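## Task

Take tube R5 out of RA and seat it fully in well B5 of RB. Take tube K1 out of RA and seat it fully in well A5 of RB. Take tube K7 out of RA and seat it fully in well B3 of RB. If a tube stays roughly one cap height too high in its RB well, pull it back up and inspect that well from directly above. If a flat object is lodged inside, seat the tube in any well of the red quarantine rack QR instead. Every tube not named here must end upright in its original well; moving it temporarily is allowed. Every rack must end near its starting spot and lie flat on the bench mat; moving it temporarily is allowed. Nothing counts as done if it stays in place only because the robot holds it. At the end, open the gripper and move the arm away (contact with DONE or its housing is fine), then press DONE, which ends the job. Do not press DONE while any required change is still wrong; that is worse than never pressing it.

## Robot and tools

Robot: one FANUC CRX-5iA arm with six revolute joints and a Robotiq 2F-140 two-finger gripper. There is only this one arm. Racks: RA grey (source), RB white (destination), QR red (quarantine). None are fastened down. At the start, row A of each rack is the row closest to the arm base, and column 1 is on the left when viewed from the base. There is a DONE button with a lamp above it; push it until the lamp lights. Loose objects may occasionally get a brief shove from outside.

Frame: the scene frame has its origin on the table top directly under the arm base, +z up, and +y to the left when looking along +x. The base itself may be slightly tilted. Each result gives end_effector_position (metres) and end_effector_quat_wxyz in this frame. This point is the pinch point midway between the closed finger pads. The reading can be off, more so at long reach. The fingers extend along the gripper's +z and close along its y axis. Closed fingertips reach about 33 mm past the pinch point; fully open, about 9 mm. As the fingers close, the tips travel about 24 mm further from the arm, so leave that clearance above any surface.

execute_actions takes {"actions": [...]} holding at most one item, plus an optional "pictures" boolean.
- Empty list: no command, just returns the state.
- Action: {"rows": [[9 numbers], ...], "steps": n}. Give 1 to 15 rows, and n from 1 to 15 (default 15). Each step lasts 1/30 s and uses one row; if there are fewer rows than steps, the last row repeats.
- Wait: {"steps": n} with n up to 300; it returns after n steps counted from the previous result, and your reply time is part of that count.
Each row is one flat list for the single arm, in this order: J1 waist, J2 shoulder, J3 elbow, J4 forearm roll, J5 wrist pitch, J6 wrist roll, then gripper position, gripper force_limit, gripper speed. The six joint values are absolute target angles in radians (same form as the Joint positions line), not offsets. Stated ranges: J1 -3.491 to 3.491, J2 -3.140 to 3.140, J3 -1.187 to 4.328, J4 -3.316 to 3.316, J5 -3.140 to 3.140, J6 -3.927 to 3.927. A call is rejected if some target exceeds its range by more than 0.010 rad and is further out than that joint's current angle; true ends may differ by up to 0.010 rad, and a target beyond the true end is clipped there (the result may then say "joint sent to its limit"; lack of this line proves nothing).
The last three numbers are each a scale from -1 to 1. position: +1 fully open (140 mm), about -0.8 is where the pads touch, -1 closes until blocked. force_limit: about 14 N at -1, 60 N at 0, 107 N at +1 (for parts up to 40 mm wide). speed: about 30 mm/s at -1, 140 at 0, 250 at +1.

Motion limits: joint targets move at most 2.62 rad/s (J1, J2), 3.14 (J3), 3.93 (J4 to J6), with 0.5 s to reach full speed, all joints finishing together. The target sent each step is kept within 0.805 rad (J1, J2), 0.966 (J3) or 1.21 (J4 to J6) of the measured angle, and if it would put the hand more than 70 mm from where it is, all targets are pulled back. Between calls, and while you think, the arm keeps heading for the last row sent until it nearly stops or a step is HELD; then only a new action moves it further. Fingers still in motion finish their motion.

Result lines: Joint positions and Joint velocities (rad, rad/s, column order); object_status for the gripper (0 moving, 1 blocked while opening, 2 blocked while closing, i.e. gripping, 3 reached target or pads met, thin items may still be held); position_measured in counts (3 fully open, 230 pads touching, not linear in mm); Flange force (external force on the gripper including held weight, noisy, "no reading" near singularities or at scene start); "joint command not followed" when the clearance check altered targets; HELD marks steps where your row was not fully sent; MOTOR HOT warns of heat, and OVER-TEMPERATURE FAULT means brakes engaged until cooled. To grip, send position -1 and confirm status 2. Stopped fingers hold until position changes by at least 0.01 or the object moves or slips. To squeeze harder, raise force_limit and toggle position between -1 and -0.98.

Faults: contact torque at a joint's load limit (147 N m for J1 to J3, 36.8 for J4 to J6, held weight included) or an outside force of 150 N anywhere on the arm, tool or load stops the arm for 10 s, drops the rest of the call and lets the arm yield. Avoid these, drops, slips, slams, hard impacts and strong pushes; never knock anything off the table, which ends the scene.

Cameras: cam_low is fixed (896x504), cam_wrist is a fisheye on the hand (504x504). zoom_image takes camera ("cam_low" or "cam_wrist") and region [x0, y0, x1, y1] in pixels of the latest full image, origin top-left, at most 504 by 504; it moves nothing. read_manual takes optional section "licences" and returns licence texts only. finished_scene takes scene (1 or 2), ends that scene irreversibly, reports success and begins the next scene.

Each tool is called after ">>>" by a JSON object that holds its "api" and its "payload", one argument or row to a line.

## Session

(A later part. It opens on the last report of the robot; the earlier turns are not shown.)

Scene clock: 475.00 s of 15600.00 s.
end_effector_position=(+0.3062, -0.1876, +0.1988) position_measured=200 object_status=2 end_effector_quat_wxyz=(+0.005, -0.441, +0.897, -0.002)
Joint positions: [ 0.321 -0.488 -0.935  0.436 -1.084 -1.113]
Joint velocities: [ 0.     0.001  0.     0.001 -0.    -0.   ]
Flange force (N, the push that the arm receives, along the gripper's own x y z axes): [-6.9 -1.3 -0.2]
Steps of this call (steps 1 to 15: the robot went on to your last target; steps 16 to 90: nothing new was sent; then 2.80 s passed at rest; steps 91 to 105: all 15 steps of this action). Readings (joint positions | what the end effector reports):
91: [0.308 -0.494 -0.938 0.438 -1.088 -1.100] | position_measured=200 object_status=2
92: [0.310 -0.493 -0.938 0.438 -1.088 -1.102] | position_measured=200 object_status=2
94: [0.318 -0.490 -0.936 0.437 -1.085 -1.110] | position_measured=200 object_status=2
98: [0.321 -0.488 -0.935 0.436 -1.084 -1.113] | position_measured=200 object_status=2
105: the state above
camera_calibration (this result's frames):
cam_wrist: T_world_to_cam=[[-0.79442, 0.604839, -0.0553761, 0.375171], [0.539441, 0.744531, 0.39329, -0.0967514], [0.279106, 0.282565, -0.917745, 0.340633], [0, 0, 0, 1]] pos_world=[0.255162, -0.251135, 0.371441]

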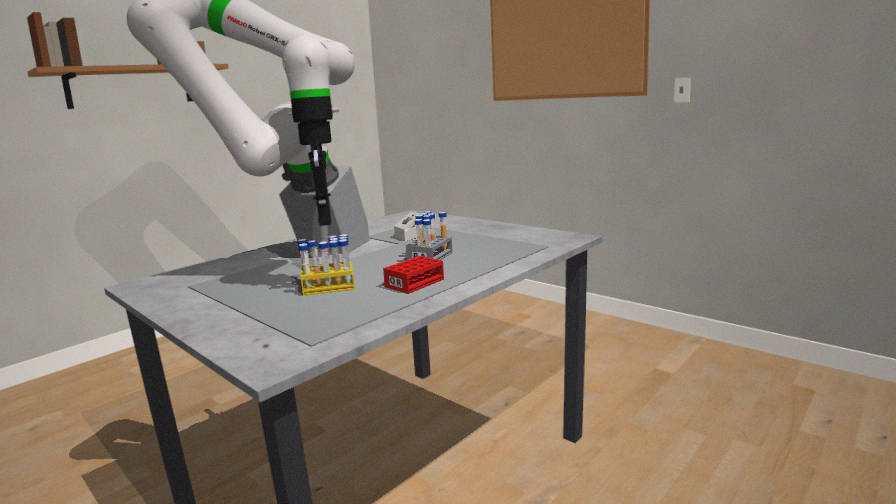

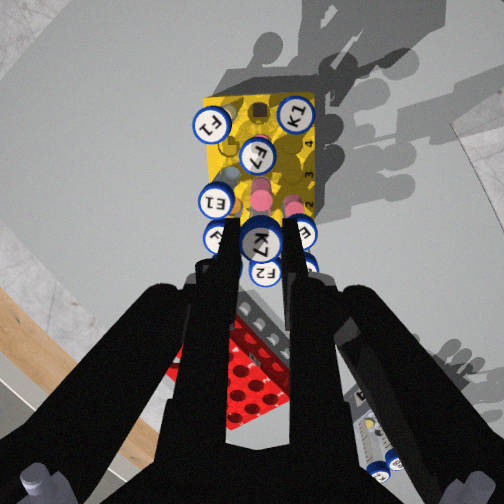

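>>> {"api": "execute_actions", "payload": {
  "actions": [
    {"rows":[[0.298,-0.471,-0.950,0.445,-1.050,-1.107,-1,-0.5,0]],"steps":15}
  ],
  "pictures": false
}}

>>> {"api": "execute_actions", "payload": {
  "actions": [
    {"rows":[[0.286,-0.457,-0.959,0.45,-1.025,-1.107,-1,-0.5,0]],"steps":15}
  ]
}}

Scene clock: 483.47 s of 15600.00 s.
end_effector_position=(+0.3042, -0.1898, +0.1889) position_measured=200 object_status=2 end_effector_quat_wxyz=(+0.003, -0.442, +0.897, -0.002)
Joint positions: [ 0.298 -0.471 -0.95   0.445 -1.05  -1.107]
Joint velocities: [-0.    -0.    -0.     0.001  0.001 -0.   ]
Flange force (N, the push that the arm receives, along the gripper's own x y z axes): [-8.5 0.4 -1.3]
Steps of this call (steps 1 to 15: the robot went on to your last target; steps 16 to 90: nothing new was sent; then 4.97 s passed at rest; steps 91 to 105: all 15 steps of this action). Readings (joint positions | what the end effector reports):
91: [0.321 -0.488 -0.935 0.436 -1.084 -1.113] | position_measured=200 object_status=2
92: [0.319 -0.486 -0.936 0.436 -1.080 -1.113] | position_measured=200 object_status=2
94: [0.306 -0.477 -0.945 0.441 -1.061 -1.109] | position_measured=200 object_status=2
98: [0.299 -0.471 -0.950 0.445 -1.051 -1.107] | position_measured=200 object_status=2
105: the state above

Scene clock: 483.97 s of 15600.00 s.
end_effector_position=(+0.3039, -0.1895, +0.1822) position_measured=200 object_status=2 end_effector_quat_wxyz=(+0.003, -0.442, +0.897, -0.002)
Joint positions: [ 0.286 -0.457 -0.959  0.45  -1.025 -1.107]
Joint velocities: [ 0.001  0.001 -0.     0.    -0.001  0.   ]
Flange force (N, the push that the arm receives, along the gripper's own x y z axes): [-6.7 -1.3 -1.1]
Steps of this call (steps 1 to 15: all 15 steps of this action). Readings (joint positions | what the end effector reports):
1: [0.298 -0.471 -0.950 0.445 -1.050 -1.107] | position_measured=200 object_status=2
2: [0.296 -0.469 -0.951 0.446 -1.046 -1.107] | position_measured=200 object_status=2
4: [0.290 -0.461 -0.957 0.448 -1.032 -1.107] | position_measured=200 object_status=2
8: [0.286 -0.457 -0.959 0.450 -1.026 -1.107] | position_measured=200 object_status=2
15: the state above
camera_calibration (this result's frames):
cam_wrist: T_world_to_cam=[[-0.795231, 0.603894, -0.0540321, 0.373412], [0.539997, 0.745965, 0.389795, -0.0868085], [0.275701, 0.2808, -0.919315, 0.327527], [0, 0, 0, 1]] pos_world=[0.253526, -0.252715, 0.355115]

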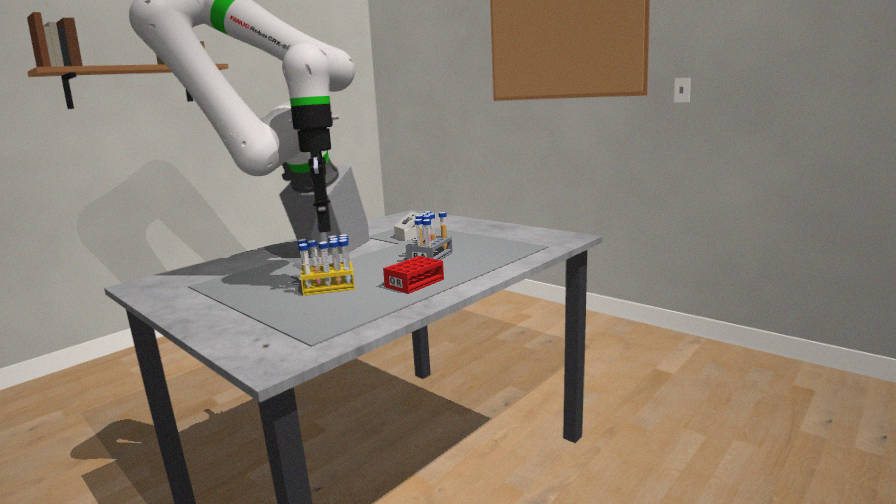

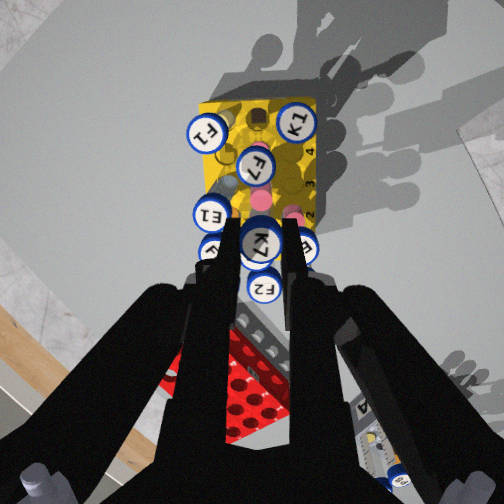

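>>> {"api": "execute_actions", "payload": {
  "actions": [
    {"rows":[[0.258,-0.441,-0.974,0.459,-0.992,-1.097,-1,-0.5,0]],"steps":15}
  ],
  "pictures": false
}}

>>> {"api": "execute_actions", "payload": {
  "actions": [
    {"rows":[[0.236,-0.424,-0.987,0.468,-0.960,-1.09,-1,-0.5,0]],"steps":15}
  ]
}}

Scene clock: 498.07 s of 15600.00 s.
end_effector_position=(+0.3000, -0.1931, +0.1722) position_measured=200 object_status=2 end_effector_quat_wxyz=(-0.000, -0.442, +0.897, -0.002)
Joint positions: [ 0.258 -0.441 -0.974  0.459 -0.992 -1.097]
Joint velocities: [-0.001  0.    -0.    -0.001  0.001 -0.001]
Flange force (N, the push that the arm receives, along the gripper's own x y z axes): [-9.4 -3.4 -2.6]
Steps of this call (steps 1 to 15: the robot went on to your last target; steps 16 to 90: nothing new was sent; then 10.60 s passed at rest; steps 91 to 105: all 15 steps of this action). Readings (joint positions | what the end effector reports):
91: [0.286 -0.457 -0.959 0.450 -1.025 -1.107] | position_measured=200 object_status=2
92: [0.283 -0.456 -0.960 0.451 -1.022 -1.106] | position_measured=200 object_status=2
94: [0.269 -0.447 -0.968 0.456 -1.004 -1.101] | position_measured=200 object_status=2
98: [0.259 -0.441 -0.974 0.459 -0.993 -1.097] | position_measured=200 object_status=2
105: the state above

Scene clock: 498.57 s of 15600.00 s.
end_effector_position=(+0.2974, -0.1951, +0.1631) position_measured=200 object_status=2 end_effector_quat_wxyz=(-0.002, -0.443, +0.896, -0.002)
Joint positions: [ 0.236 -0.424 -0.987  0.468 -0.96  -1.09 ]
Joint velocities: [ 0.001  0.002 -0.001  0.001  0.     0.001]
Flange force (N, the push that the arm receives, along the gripper's own x y z axes): [-10.0 -1.3 -2.1]
Steps of this call (steps 1 to 15: all 15 steps of this action). Readings (joint positions | what the end effector reports):
1: [0.258 -0.441 -0.974 0.459 -0.992 -1.097] | position_measured=200 object_status=2
2: [0.256 -0.439 -0.975 0.460 -0.988 -1.096] | position_measured=200 object_status=2
4: [0.243 -0.430 -0.983 0.465 -0.970 -1.092] | position_measured=200 object_status=2
8: [0.237 -0.424 -0.987 0.468 -0.961 -1.090] | position_measured=200 object_status=2
15: the state above
camera_calibration (this result's frames):
cam_wrist: T_world_to_cam=[[-0.797575, 0.601133, -0.0501409, 0.370101], [0.540626, 0.749211, 0.38263, -0.0701101], [0.267577, 0.278068, -0.92254, 0.315769], [0, 0, 0, 1]] pos_world=[0.248594, -0.257758, 0.336693]

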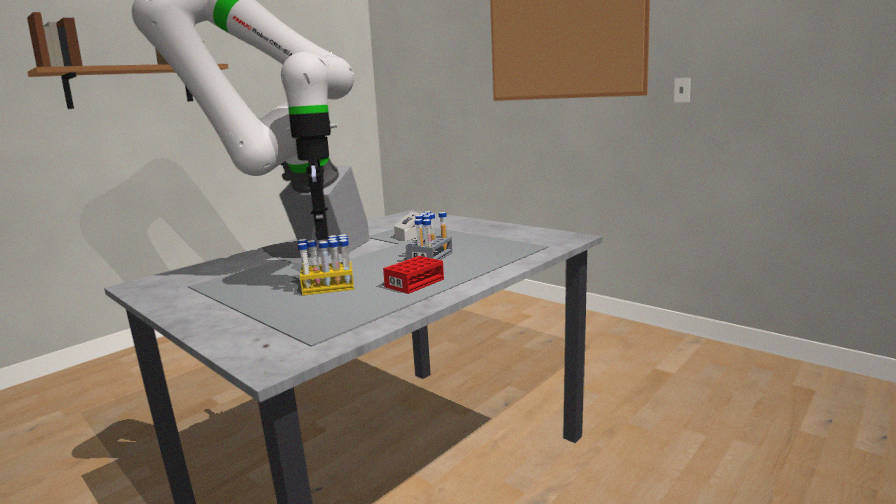

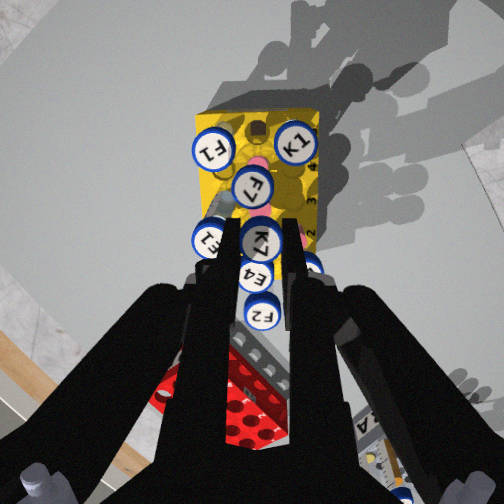

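Bit more forward, release.

>>> {"api": "execute_actions", "payload": {
  "actions": [
    {"rows":[[0.229,-0.427,-0.9885,0.469,-0.962,-1.083,-1,-0.5,0],[0.229,-0.427,-0.9885,0.469,-0.962,-1.083,-1,-0.5,0],[0.229,-0.427,-0.9885,0.469,-0.962,-1.083,-1,-0.5,0],[0.229,-0.427,-0.9885,0.469,-0.962,-1.083,-1,-0.5,0],[0.229,-0.427,-0.9885,0.469,-0.962,-1.083,-1,-0.5,0],[0.229,-0.427,-0.9885,0.469,-0.962,-1.083,-0.5,-0.5,0]],"steps":15}
  ],
  "pictures": false
}}

>>> {"api": "execute_actions", "payload": {
  "actions": [
    {"rows":[[0.337,-0.53,-0.900,0.423,-1.165,-1.09,-0.5,-0.5,0]],"steps":15}
  ]
}}

>>> {"api": "zoom_image", "payload": {
  "camera": "cam_low",
  "region": [280,200,380,300]
}}

Scene clock: 509.97 s of 15600.00 s.
end_effector_position=(+0.2951, -0.1977, +0.1629) position_measured=192 object_status=0 end_effector_quat_wxyz=(-0.004, -0.444, +0.896, -0.002)
Joint positions: [ 0.229 -0.427 -0.989  0.469 -0.962 -1.083]
Joint velocities: [-0.     0.002 -0.     0.     0.001 -0.   ]
Flange force (N, the push that the arm receives, along the gripper's own x y z axes): [-8.3 -1.8 -0.9]
Steps of this call (steps 1 to 15: the robot went on to your last target; steps 16 to 130: nothing new was sent; then 6.57 s passed at rest; steps 131 to 145: all 15 steps of this action). Readings (joint positions | what the end effector reports):
131: [0.236 -0.424 -0.987 0.468 -0.960 -1.090] | position_measured=200 object_status=2
132: [0.234 -0.424 -0.987 0.468 -0.960 -1.088] | position_measured=200 object_status=2
134: [0.231 -0.426 -0.988 0.469 -0.961 -1.085] | position_measured=200 object_status=2
138: [0.229 -0.427 -0.989 0.469 -0.962 -1.083] | position_measured=192 object_status=0
145: the state above

Scene clock: 510.47 s of 15600.00 s.
end_effector_position=(+0.3036, -0.1954, +0.2206) position_measured=192 object_status=3 end_effector_quat_wxyz=(+0.002, -0.443, +0.897, -0.003)
Joint positions: [ 0.337 -0.53  -0.9    0.423 -1.165 -1.09 ]
Joint velocities: [ 0.002 -0.001  0.002  0.    -0.003  0.   ]
Flange force (N, the push that the arm receives, along the gripper's own x y z axes): [-7.3 -3.0 -2.4]
Steps of this call (steps 1 to 15: all 15 steps of this action). Readings (joint positions | what the end effector reports):
1: [0.229 -0.427 -0.989 0.469 -0.962 -1.083] | position_measured=192 object_status=0
2: [0.231 -0.429 -0.987 0.469 -0.966 -1.083] | position_measured=192 object_status=0
4: [0.249 -0.446 -0.972 0.461 -1.000 -1.084] | position_measured=192 object_status=3
8: [0.317 -0.511 -0.916 0.432 -1.127 -1.089] | position_measured=192 object_status=3
15: the state above
camera_calibration (this result's frames):
cam_wrist: T_world_to_cam=[[-0.796571, 0.602044, -0.0549269, 0.378999], [0.538447, 0.747853, 0.388317, -0.0960458], [0.274861, 0.279747, -0.919887, 0.364787], [0, 0, 0, 1]] pos_world=[0.25335, -0.258394, 0.393676]

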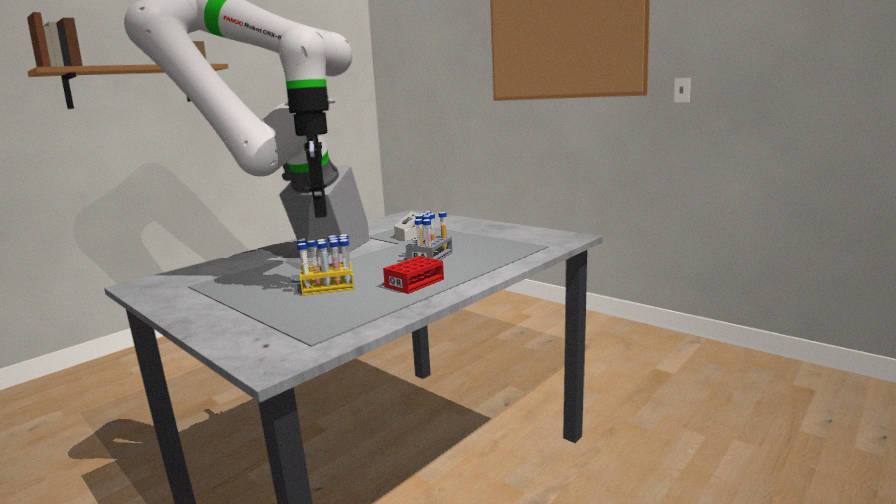

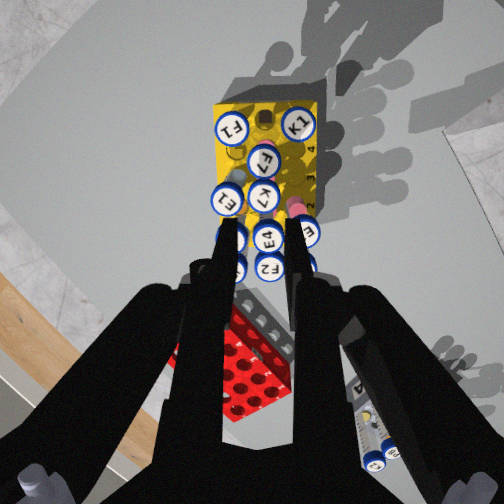

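Region (280, 200, 380, 300) of cam_low's 896x504 image, scaled by 5.040, with more detail than that image has.

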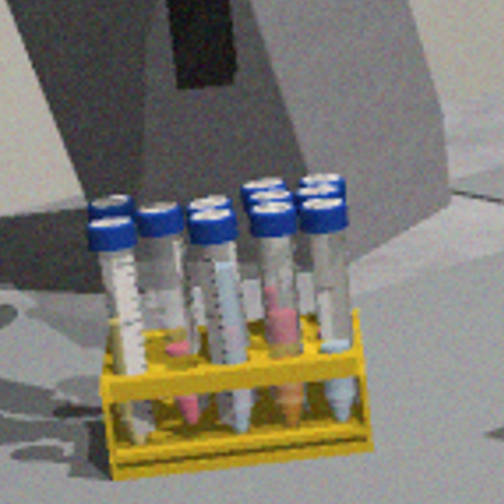

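>>> {"api": "execute_actions", "payload": {
  "actions": [
    {"rows":[[0.9826,-0.34,-0.72,0.347,-1.39,0,-0.55,-0.5,0]],"steps":15}
  ],
  "pictures": false
}}

>>> {"api": "execute_actions", "payload": {
  "actions": [
    {"steps":25}
  ],
  "pictures": false
}}

>>> {"api": "execute_actions", "payload": {
  "actions": [
    {"rows":[[1.26,0.045,-0.875,0.345,-0.96,0.44,-0.55,-0.5,0]],"steps":15}
  ],
  "pictures": false
}}

>>> {"api": "execute_actions", "payload": {
  "actions": [
    {"steps":30}
  ]
}}

Scene clock: 543.33 s of 15600.00 s.
end_effector_position=(+0.3391, -0.0950, +0.2624) position_measured=199 object_status=3 end_effector_quat_wxyz=(-0.005, +0.790, -0.613, -0.006)
Joint positions: [ 0.687 -0.427 -0.802  0.382 -1.287 -0.499]
Joint velocities: [ 0.943  0.276  0.263 -0.111 -0.325  1.584]
Flange force (N, the push that the arm receives, along the gripper's own x y z axes): [-5.0 -4.8 -6.2]
Steps of this call (steps 1 to 15: the robot went on to your last target; steps 16 to 110: nothing new was sent; then 28.70 s passed at rest; steps 111 to 125: all 15 steps of this action). Readings (joint positions | what the end effector reports):
111: [0.337 -0.530 -0.900 0.423 -1.165 -1.090] | position_measured=192 object_status=0
112: [0.340 -0.529 -0.899 0.423 -1.166 -1.086] | position_measured=194 object_status=0
114: [0.359 -0.524 -0.894 0.420 -1.173 -1.052] | position_measured=199 object_status=0
118: [0.460 -0.494 -0.866 0.408 -1.208 -0.881] | position_measured=199 object_status=0
125: the state above

Scene clock: 544.17 s of 15600.00 s.
end_effector_position=(+0.3392, -0.0085, +0.3048) position_measured=199 object_status=3 end_effector_quat_wxyz=(-0.000, +0.962, -0.273, +0.000)
Joint positions: [ 0.983 -0.34  -0.72   0.347 -1.39  -0.   ]
Joint velocities: [-0.001 -0.001 -0.    -0.     0.    -0.   ]
Flange force (N, the push that the arm receives, along the gripper's own x y z axes): [-2.3 -5.0 -1.6]
Steps of this call (steps 1 to 25: the robot went on to your last target). Readings (joint positions | what the end effector reports):
1: [0.719 -0.418 -0.793 0.378 -1.298 -0.445] | position_measured=199 object_status=3
2: [0.751 -0.408 -0.785 0.374 -1.309 -0.391] | position_measured=199 object_status=3
4: [0.815 -0.389 -0.767 0.367 -1.332 -0.283] | position_measured=199 object_status=3
8: [0.928 -0.356 -0.735 0.353 -1.371 -0.092] | position_measured=199 object_status=3
25: the state above

Scene clock: 544.67 s of 15600.00 s.
end_effector_position=(+0.3032, +0.1111, +0.2175) position_measured=199 object_status=3 end_effector_quat_wxyz=(+0.001, +0.999, +0.041, +0.003)
Joint positions: [ 1.185 -0.059 -0.833  0.346 -1.075  0.322]
Joint velocities: [ 0.509  0.704 -0.285 -0.004  0.782  0.805]
Flange force (N, the push that the arm receives, along the gripper's own x y z axes): [3.3 -11.9 0.5]
Steps of this call (steps 1 to 15: all 15 steps of this action). Readings (joint positions | what the end effector reports):
1: [0.983 -0.340 -0.720 0.347 -1.390 0.000] | position_measured=199 object_status=3
2: [0.985 -0.337 -0.721 0.347 -1.387 0.003] | position_measured=199 object_status=3
4: [1.001 -0.315 -0.730 0.347 -1.361 0.029] | position_measured=199 object_status=3
8: [1.067 -0.222 -0.768 0.346 -1.258 0.135] | position_measured=199 object_status=3
15: the state above

Scene clock: 545.67 s of 15600.00 s.
end_effector_position=(+0.2774, +0.1415, +0.1840) position_measured=199 object_status=3 end_effector_quat_wxyz=(+0.003, +0.988, +0.155, +0.001)
Joint positions: [ 1.26   0.045 -0.875  0.345 -0.96   0.44 ]
Joint velocities: [ 0.     0.001 -0.    -0.     0.     0.001]
Flange force (N, the push that the arm receives, along the gripper's own x y z axes): [3.1 -6.4 1.1]
Steps of this call (steps 1 to 30: the robot went on to your last target). Readings (joint positions | what the end effector reports):
1: [1.202 -0.035 -0.843 0.345 -1.049 0.349] | position_measured=199 object_status=3
2: [1.219 -0.012 -0.852 0.345 -1.024 0.374] | position_measured=199 object_status=3
4: [1.244 0.023 -0.866 0.345 -0.985 0.414] | position_measured=199 object_status=3
8: [1.260 0.044 -0.875 0.345 -0.961 0.439] | position_measured=199 object_status=3
30: the state above
The arm was judged still, so your last target was given up. Only a new action makes it travel on or press farther. Fingers that are still opening or closing keep moving.
camera_calibration (this result's frames):
cam_wrist: T_world_to_cam=[[0.311509, -0.949306, -0.0421976, 0.0630845], [-0.870914, -0.302984, 0.386924, 0.220256], [-0.380094, -0.0837799, -0.921146, 0.47735], [0, 0, 0, 1]] pos_world=[0.35361, 0.166613, 0.357148]

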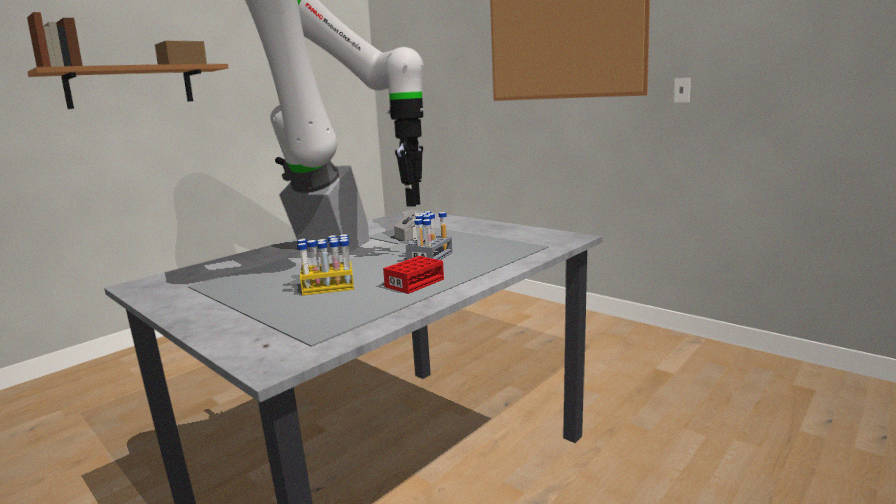

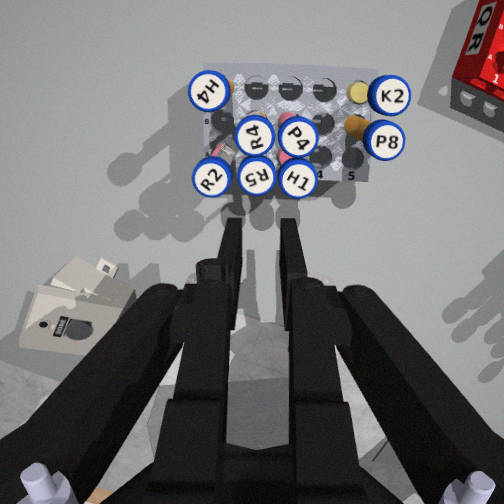

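>>> {"api": "execute_actions", "payload": {
  "actions": [
    {"rows":[[1.223,0.1194,-0.9111,0.3877,-0.843,0.42,-0.53,-0.5,0]],"steps":15}
  ]
}}

Scene clock: 552.57 s of 15600.00 s.
end_effector_position=(+0.2779, +0.1457, +0.1515) position_measured=196 object_status=3 end_effector_quat_wxyz=(-0.000, +0.988, +0.157, +0.000)
Joint positions: [ 1.223  0.119 -0.911  0.388 -0.843  0.42 ]
Joint velocities: [-0.001 -0.001 -0.001  0.001  0.001  0.   ]
Flange force (N, the push that the arm receives, along the gripper's own x y z axes): [1.7 -8.2 1.9]
Steps of this call (steps 1 to 90: nothing new was sent; then 3.40 s passed at rest; steps 91 to 105: all 15 steps of this action). Readings (joint positions | what the end effector reports):
91: [1.260 0.045 -0.875 0.345 -0.960 0.440] | position_measured=199 object_status=0
92: [1.259 0.048 -0.876 0.346 -0.956 0.440] | position_measured=198 object_status=0
94: [1.249 0.069 -0.886 0.359 -0.922 0.434] | position_measured=196 object_status=0
98: [1.225 0.116 -0.909 0.386 -0.849 0.421] | position_measured=196 object_status=3
105: the state above
camera_calibration (this result's frames):
cam_wrist: T_world_to_cam=[[0.314556, -0.947957, -0.0493222, 0.0656077], [-0.86901, -0.308488, 0.386854, 0.23478], [-0.381937, -0.078826, -0.920821, 0.447709], [0, 0, 0, 1]] pos_world=[0.354385, 0.169911, 0.32467]

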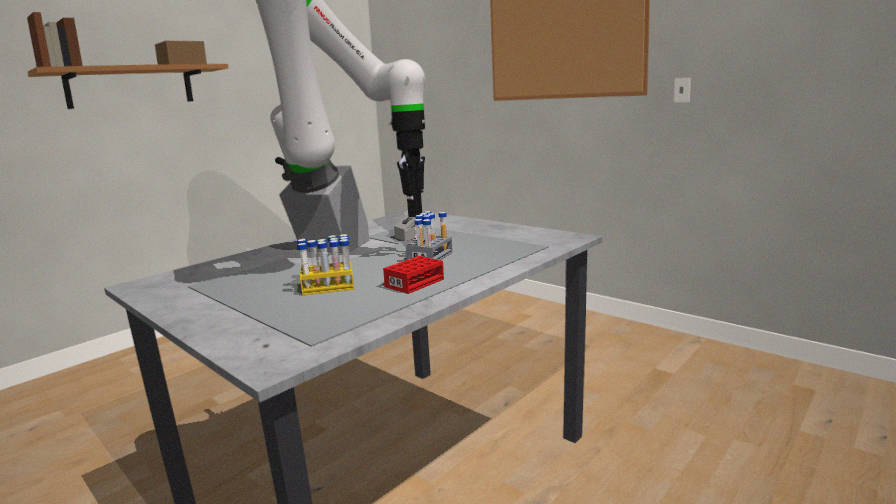

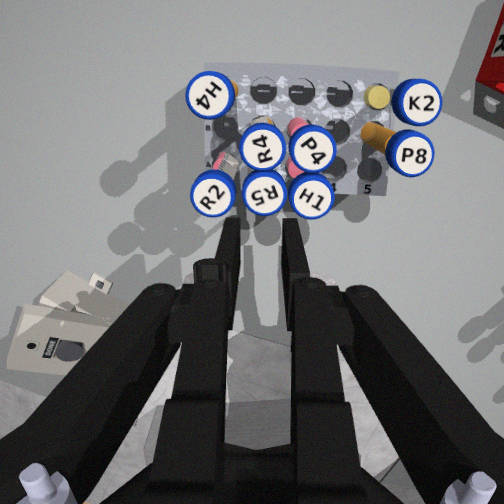

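>>> {"api": "execute_actions", "payload": {
  "actions": [
    {"rows":[[1.218,0.1227,-0.9063,0.389,-0.843,0.424,-0.53,-0.5,0],[1.213,0.126,-0.9015,0.39,-0.843,0.428,-0.53,-0.5,0],[1.208,0.129,-0.897,0.391,-0.843,0.432,-0.53,-0.5,0],[1.204,0.132,-0.893,0.392,-0.843,0.436,-0.53,-0.5,0],[1.200,0.135,-0.889,0.393,-0.843,0.44,-0.53,-0.5,0],[1.196,0.138,-0.885,0.394,-0.843,0.444,-0.53,-0.5,0],[1.192,0.141,-0.881,0.395,-0.843,0.448,-0.53,-0.5,0],[1.188,0.144,-0.877,0.396,-0.843,0.452,-0.53,-0.5,0]],"steps":15}
  ]
}}

Scene clock: 565.77 s of 15600.00 s.
end_effector_position=(+0.2910, +0.1505, +0.1524) position_measured=196 object_status=3 end_effector_quat_wxyz=(-0.002, +0.987, +0.158, -0.001)
Joint positions: [ 1.188  0.144 -0.877  0.396 -0.843  0.452]
Joint velocities: [-0.002  0.003  0.004  0.002 -0.     0.004]
Flange force (N, the push that the arm receives, along the gripper's own x y z axes): [-4.2 -6.0 2.5]
Steps of this call (steps 1 to 15: the robot went on to your last target; steps 16 to 90: nothing new was sent; then 9.70 s passed at rest; steps 91 to 105: all 15 steps of this action). Readings (joint positions | what the end effector reports):
91: [1.223 0.119 -0.911 0.388 -0.843 0.420] | position_measured=196 object_status=3
92: [1.222 0.120 -0.910 0.388 -0.843 0.421] | position_measured=196 object_status=3
94: [1.216 0.124 -0.904 0.389 -0.843 0.426] | position_measured=196 object_status=3
98: [1.200 0.135 -0.889 0.393 -0.843 0.440] | position_measured=196 object_status=3
105: the state above
camera_calibration (this result's frames):
cam_wrist: T_world_to_cam=[[0.316598, -0.94713, -0.0520602, 0.0657391], [-0.867382, -0.311283, 0.388267, 0.247081], [-0.383945, -0.0777685, -0.920075, 0.454245], [0, 0, 0, 1]] pos_world=[0.367906, 0.174502, 0.325429]

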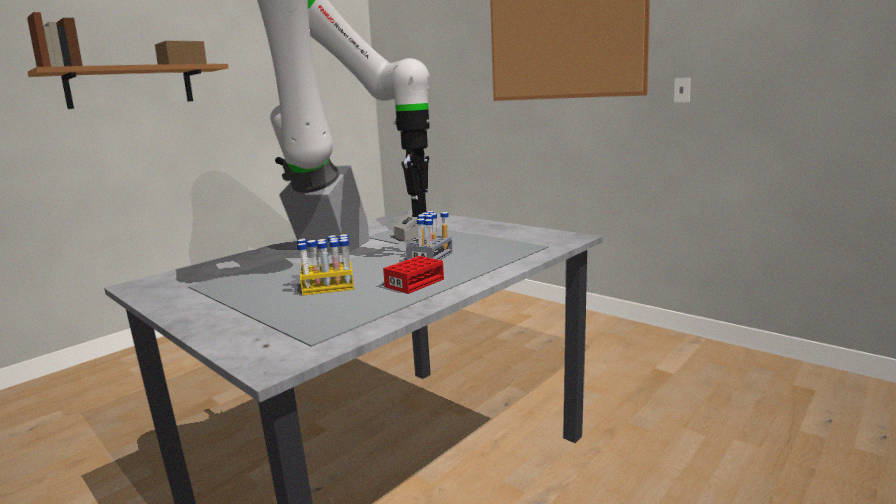

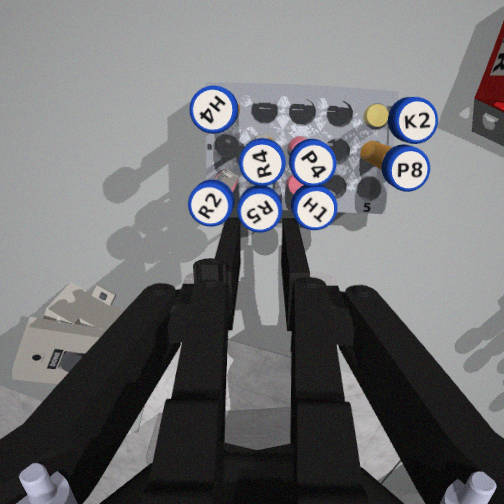

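>>> {"api": "execute_actions", "payload": {
  "actions": [
    {"rows":[[1.185,0.146,-0.874,0.397,-0.843,0.455,-0.545,-0.5,0],[1.182,0.148,-0.871,0.398,-0.844,0.458,-0.545,-0.5,0],[1.179,0.15,-0.868,0.399,-0.844,0.461,-0.545,-0.5,0],[1.176,0.152,-0.865,0.4,-0.844,0.464,-0.545,-0.5,0],[1.173,0.154,-0.862,0.401,-0.845,0.467,-0.545,-0.5,0],[1.17,0.156,-0.859,0.402,-0.845,0.47,-0.545,-0.5,0]],"steps":15}
  ]
}}

Scene clock: 574.83 s of 15600.00 s.
end_effector_position=(+0.2988, +0.1524, +0.1532) position_measured=198 object_status=3 end_effector_quat_wxyz=(-0.002, +0.987, +0.159, -0.001)
Joint positions: [ 1.17   0.156 -0.859  0.402 -0.845  0.47 ]
Joint velocities: [-0.001  0.003  0.001  0.     0.     0.001]
Flange force (N, the push that the arm receives, along the gripper's own x y z axes): [-0.6 -9.8 -1.3]
Steps of this call (steps 1 to 15: the robot went on to your last target; steps 16 to 100: nothing new was sent; then 5.23 s passed at rest; steps 101 to 115: all 15 steps of this action). Readings (joint positions | what the end effector reports):
101: [1.188 0.144 -0.877 0.396 -0.843 0.452] | position_measured=196 object_status=0
102: [1.187 0.145 -0.876 0.396 -0.843 0.453] | position_measured=196 object_status=0
104: [1.183 0.147 -0.872 0.398 -0.843 0.457] | position_measured=198 object_status=0
108: [1.173 0.154 -0.862 0.401 -0.845 0.467] | position_measured=198 object_status=0
115: the state above
camera_calibration (this result's frames):
cam_wrist: T_world_to_cam=[[0.320031, -0.945991, -0.0517837, 0.0639243], [-0.866393, -0.314342, 0.388011, 0.254342], [-0.383332, -0.0793103, -0.920199, 0.458185], [0, 0, 0, 1]] pos_world=[0.375539, 0.176761, 0.326245]

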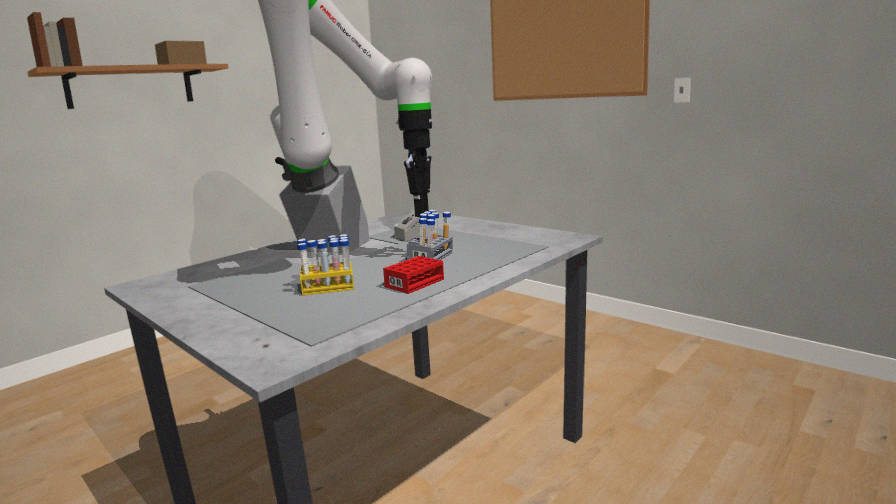

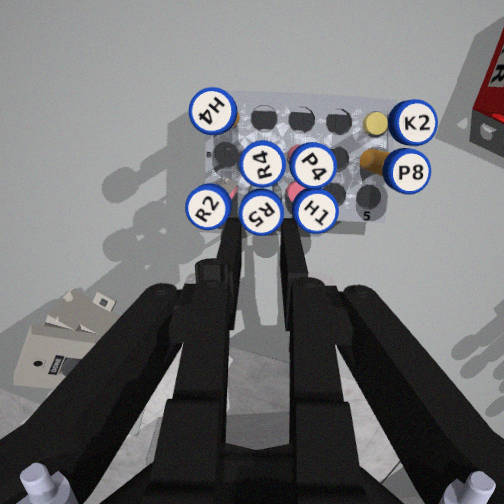

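>>> {"api": "execute_actions", "payload": {
  "actions": [
    {"rows":[[1.188,0.144,-0.877,0.396,-0.843,0.452,-0.53,-0.5,0],[1.188,0.144,-0.877,0.396,-0.843,0.452,-0.53,-0.5,0],[1.188,0.144,-0.877,0.396,-0.843,0.452,-0.53,-0.5,0],[1.188,0.144,-0.877,0.396,-0.843,0.452,-0.53,-0.5,0],[1.188,0.144,-0.877,0.396,-0.843,0.452,-0.53,-0.5,0],[1.223,0.1194,-0.9111,0.3877,-0.843,0.42,-0.5,-0.5,0]],"steps":15}
  ],
  "pictures": false
}}

>>> {"api": "execute_actions", "payload": {
  "actions": [
    {"rows":[[1.26,0.045,-0.875,0.345,-0.96,0.44,-0.5,-0.5,0]],"steps":12}
  ],
  "pictures": false
}}

>>> {"api": "execute_actions", "payload": {
  "actions": [
    {"rows":[[1.283,0.152,-0.791,0.336,-0.935,-1.155,-0.5,-0.5,0]],"steps":15}
  ],
  "pictures": false
}}

>>> {"api": "execute_actions", "payload": {
  "actions": [
    {"steps":30}
  ]
}}

Scene clock: 597.10 s of 15600.00 s.
end_effector_position=(+0.2780, +0.1457, +0.1515) position_measured=192 object_status=3 end_effector_quat_wxyz=(-0.000, +0.988, +0.157, +0.000)
Joint positions: [ 1.223  0.12  -0.911  0.388 -0.843  0.42 ]
Joint velocities: [ 0.004 -0.003 -0.006 -0.001  0.    -0.005]
Flange force (N, the push that the arm receives, along the gripper's own x y z axes): [0.0 -2.4 1.3]
Steps of this call (steps 1 to 15: the robot went on to your last target; steps 16 to 90: nothing new was sent; then 18.77 s passed at rest; steps 91 to 105: all 15 steps of this action). Readings (joint positions | what the end effector reports):
91: [1.170 0.156 -0.859 0.402 -0.845 0.470] | position_measured=198 object_status=0
92: [1.172 0.155 -0.861 0.402 -0.845 0.468] | position_measured=197 object_status=0
94: [1.182 0.148 -0.872 0.398 -0.844 0.458] | position_measured=196 object_status=0
98: [1.198 0.137 -0.887 0.394 -0.843 0.443] | position_measured=192 object_status=0
105: the state above

Scene clock: 597.50 s of 15600.00 s.
end_effector_position=(+0.2774, +0.1414, +0.1838) position_measured=192 object_status=3 end_effector_quat_wxyz=(+0.003, +0.988, +0.155, +0.001)
Joint positions: [ 1.26   0.045 -0.875  0.345 -0.96   0.44 ]
Joint velocities: [ 0.001 -0.004  0.002 -0.001 -0.006  0.001]
Flange force (N, the push that the arm receives, along the gripper's own x y z axes): [-2.5 -4.3 1.3]
Steps of this call (steps 1 to 12: all 12 steps of this action). Readings (joint positions | what the end effector reports):
1: [1.223 0.119 -0.911 0.388 -0.843 0.420] | position_measured=192 object_status=3
2: [1.224 0.117 -0.910 0.386 -0.847 0.420] | position_measured=192 object_status=3
4: [1.235 0.096 -0.900 0.374 -0.880 0.426] | position_measured=192 object_status=3
8: [1.258 0.049 -0.877 0.347 -0.954 0.439] | position_measured=192 object_status=3
12: the state above

Scene clock: 598.00 s of 15600.00 s.
end_effector_position=(+0.2802, +0.1683, +0.1842) position_measured=192 object_status=3 end_effector_quat_wxyz=(+0.002, +0.967, -0.254, -0.000)
Joint positions: [ 1.275  0.116 -0.822  0.339 -0.944 -0.4  ]
Joint velocities: [ 0.041  0.184  0.153 -0.016  0.043 -3.294]
Flange force (N, the push that the arm receives, along the gripper's own x y z axes): [-4.4 -8.8 2.8]
Steps of this call (steps 1 to 15: all 15 steps of this action). Readings (joint positions | what the end effector reports):
1: [1.260 0.045 -0.875 0.345 -0.960 0.440] | position_measured=192 object_status=3
2: [1.260 0.046 -0.875 0.345 -0.960 0.436] | position_measured=192 object_status=3
4: [1.261 0.050 -0.872 0.345 -0.959 0.402] | position_measured=192 object_status=3
8: [1.264 0.067 -0.860 0.343 -0.955 0.231] | position_measured=192 object_status=3
15: the state above

Scene clock: 599.00 s of 15600.00 s.
end_effector_position=(+0.2821, +0.1846, +0.1852) position_measured=192 object_status=3 end_effector_quat_wxyz=(-0.001, +0.808, -0.590, -0.001)
Joint positions: [ 1.283  0.152 -0.791  0.336 -0.935 -1.155]
Joint velocities: [-0.     0.002 -0.    -0.    -0.    -0.   ]
Flange force (N, the push that the arm receives, along the gripper's own x y z axes): [-7.1 -1.2 1.6]
Steps of this call (steps 1 to 30: the robot went on to your last target). Readings (joint positions | what the end effector reports):
1: [1.276 0.122 -0.817 0.339 -0.942 -0.509] | position_measured=192 object_status=3
2: [1.277 0.127 -0.812 0.338 -0.941 -0.609] | position_measured=192 object_status=3
4: [1.279 0.136 -0.805 0.337 -0.939 -0.786] | position_measured=192 object_status=3
8: [1.282 0.148 -0.794 0.336 -0.936 -1.036] | position_measured=192 object_status=3
30: the state above
The arm was judged still, so your last target was given up. Only a new action makes it travel on or press farther. Fingers that are still opening or closing keep moving.
camera_calibration (this result's frames):
cam_wrist: T_world_to_cam=[[-0.949691, -0.30945, -0.0482438, 0.341385], [-0.30317, 0.869692, 0.389518, -0.14022], [-0.0785791, 0.384548, -0.919755, 0.31213], [0, 0, 0, 1]] pos_world=[0.306226, 0.107561, 0.35817]

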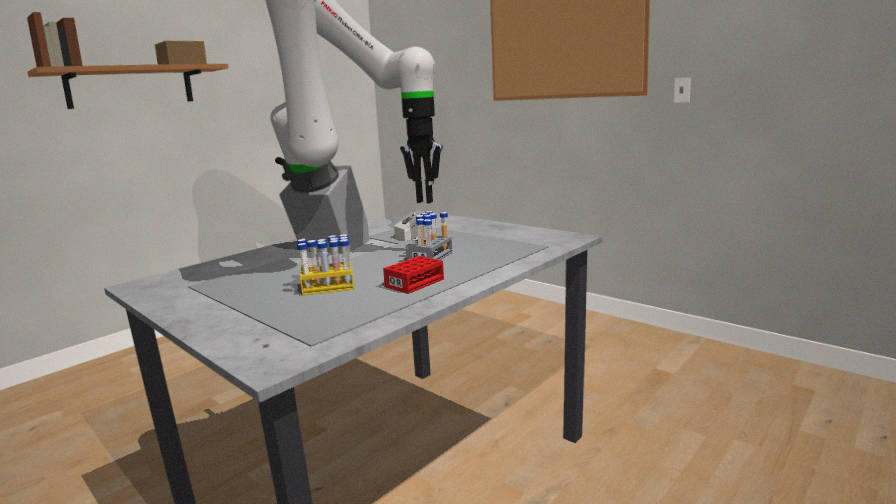

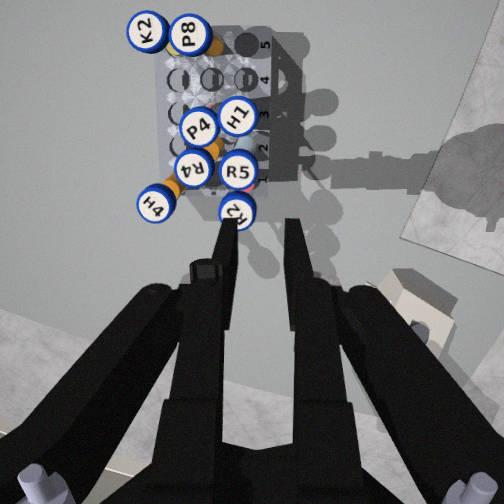

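>>> {"api": "execute_actions", "payload": {
  "actions": [
    {"rows":[[1.245,0.174,-0.758,0.346,-0.937,-1.12,-0.4,-0.5,0]],"steps":12}
  ],
  "pictures": false
}}

>>> {"api": "execute_actions", "payload": {
  "actions": [
    {"rows":[[1.229,0.209,-0.775,0.365,-0.887,-1.13,-0.4,-0.5,0]],"steps":15}
  ]
}}

Scene clock: 606.93 s of 15600.00 s.
end_effector_position=(+0.2970, +0.1879, +0.1862) position_measured=179 object_status=3 end_effector_quat_wxyz=(-0.001, +0.808, -0.589, -0.002)
Joint positions: [ 1.245  0.174 -0.758  0.346 -0.937 -1.12 ]
Joint velocities: [-0.002  0.003  0.001  0.001 -0.     0.002]
Flange force (N, the push that the arm receives, along the gripper's own x y z axes): [-11.0 1.5 -0.3]
Steps of this call (steps 1 to 90: nothing new was sent; then 4.53 s passed at rest; steps 91 to 102: all 12 steps of this action). Readings (joint positions | what the end effector reports):
91: [1.283 0.152 -0.791 0.336 -0.935 -1.155] | position_measured=192 object_status=0
92: [1.281 0.154 -0.789 0.336 -0.935 -1.153] | position_measured=189 object_status=0
94: [1.263 0.164 -0.773 0.341 -0.936 -1.136] | position_measured=179 object_status=0
98: [1.246 0.173 -0.759 0.346 -0.937 -1.121] | position_measured=179 object_status=0
102: the state above

Scene clock: 607.43 s of 15600.00 s.
end_effector_position=(+0.2973, +0.1886, +0.1691) position_measured=179 object_status=3 end_effector_quat_wxyz=(+0.001, +0.809, -0.588, -0.002)
Joint positions: [ 1.229  0.209 -0.775  0.365 -0.887 -1.13 ]
Joint velocities: [-0.     0.    -0.001  0.     0.001 -0.   ]
Flange force (N, the push that the arm receives, along the gripper's own x y z axes): [-7.0 -1.0 1.4]
Steps of this call (steps 1 to 15: all 15 steps of this action). Readings (joint positions | what the end effector reports):
1: [1.245 0.174 -0.758 0.346 -0.937 -1.120] | position_measured=179 object_status=3
2: [1.244 0.176 -0.759 0.348 -0.934 -1.120] | position_measured=179 object_status=3
4: [1.236 0.194 -0.768 0.357 -0.909 -1.125] | position_measured=179 object_status=3
8: [1.229 0.208 -0.774 0.365 -0.888 -1.130] | position_measured=179 object_status=3
15: the state above
camera_calibration (this result's frames):
cam_wrist: T_world_to_cam=[[-0.948634, -0.313146, -0.0450841, 0.356141], [-0.305317, 0.868788, 0.389857, -0.132016], [-0.0829134, 0.383596, -0.919771, 0.298491], [0, 0, 0, 1]] pos_world=[0.32229, 0.111718, 0.342067]

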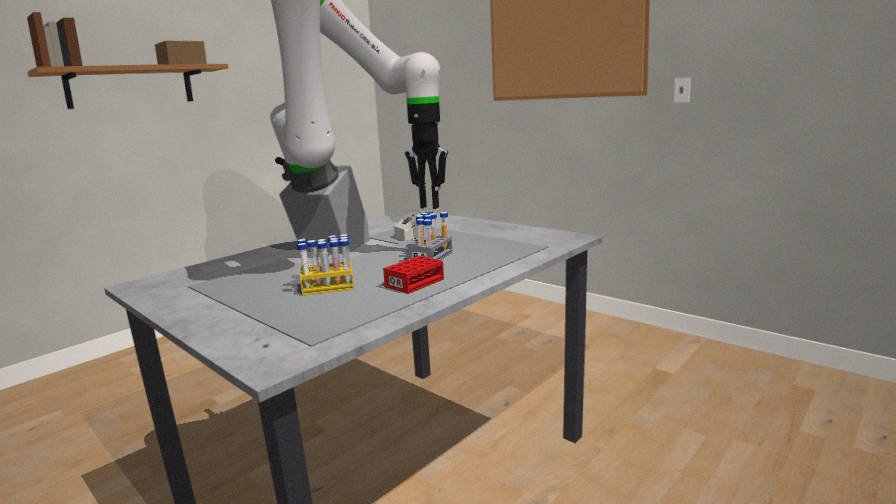

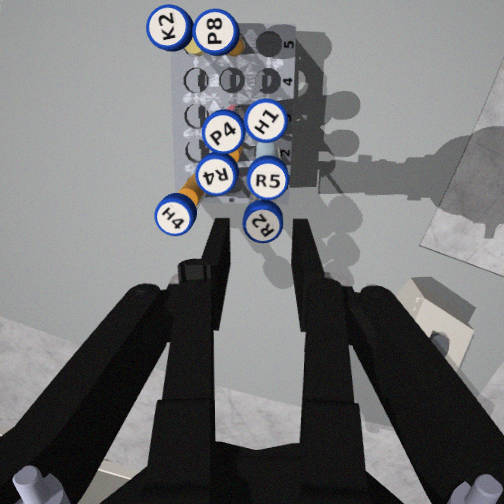

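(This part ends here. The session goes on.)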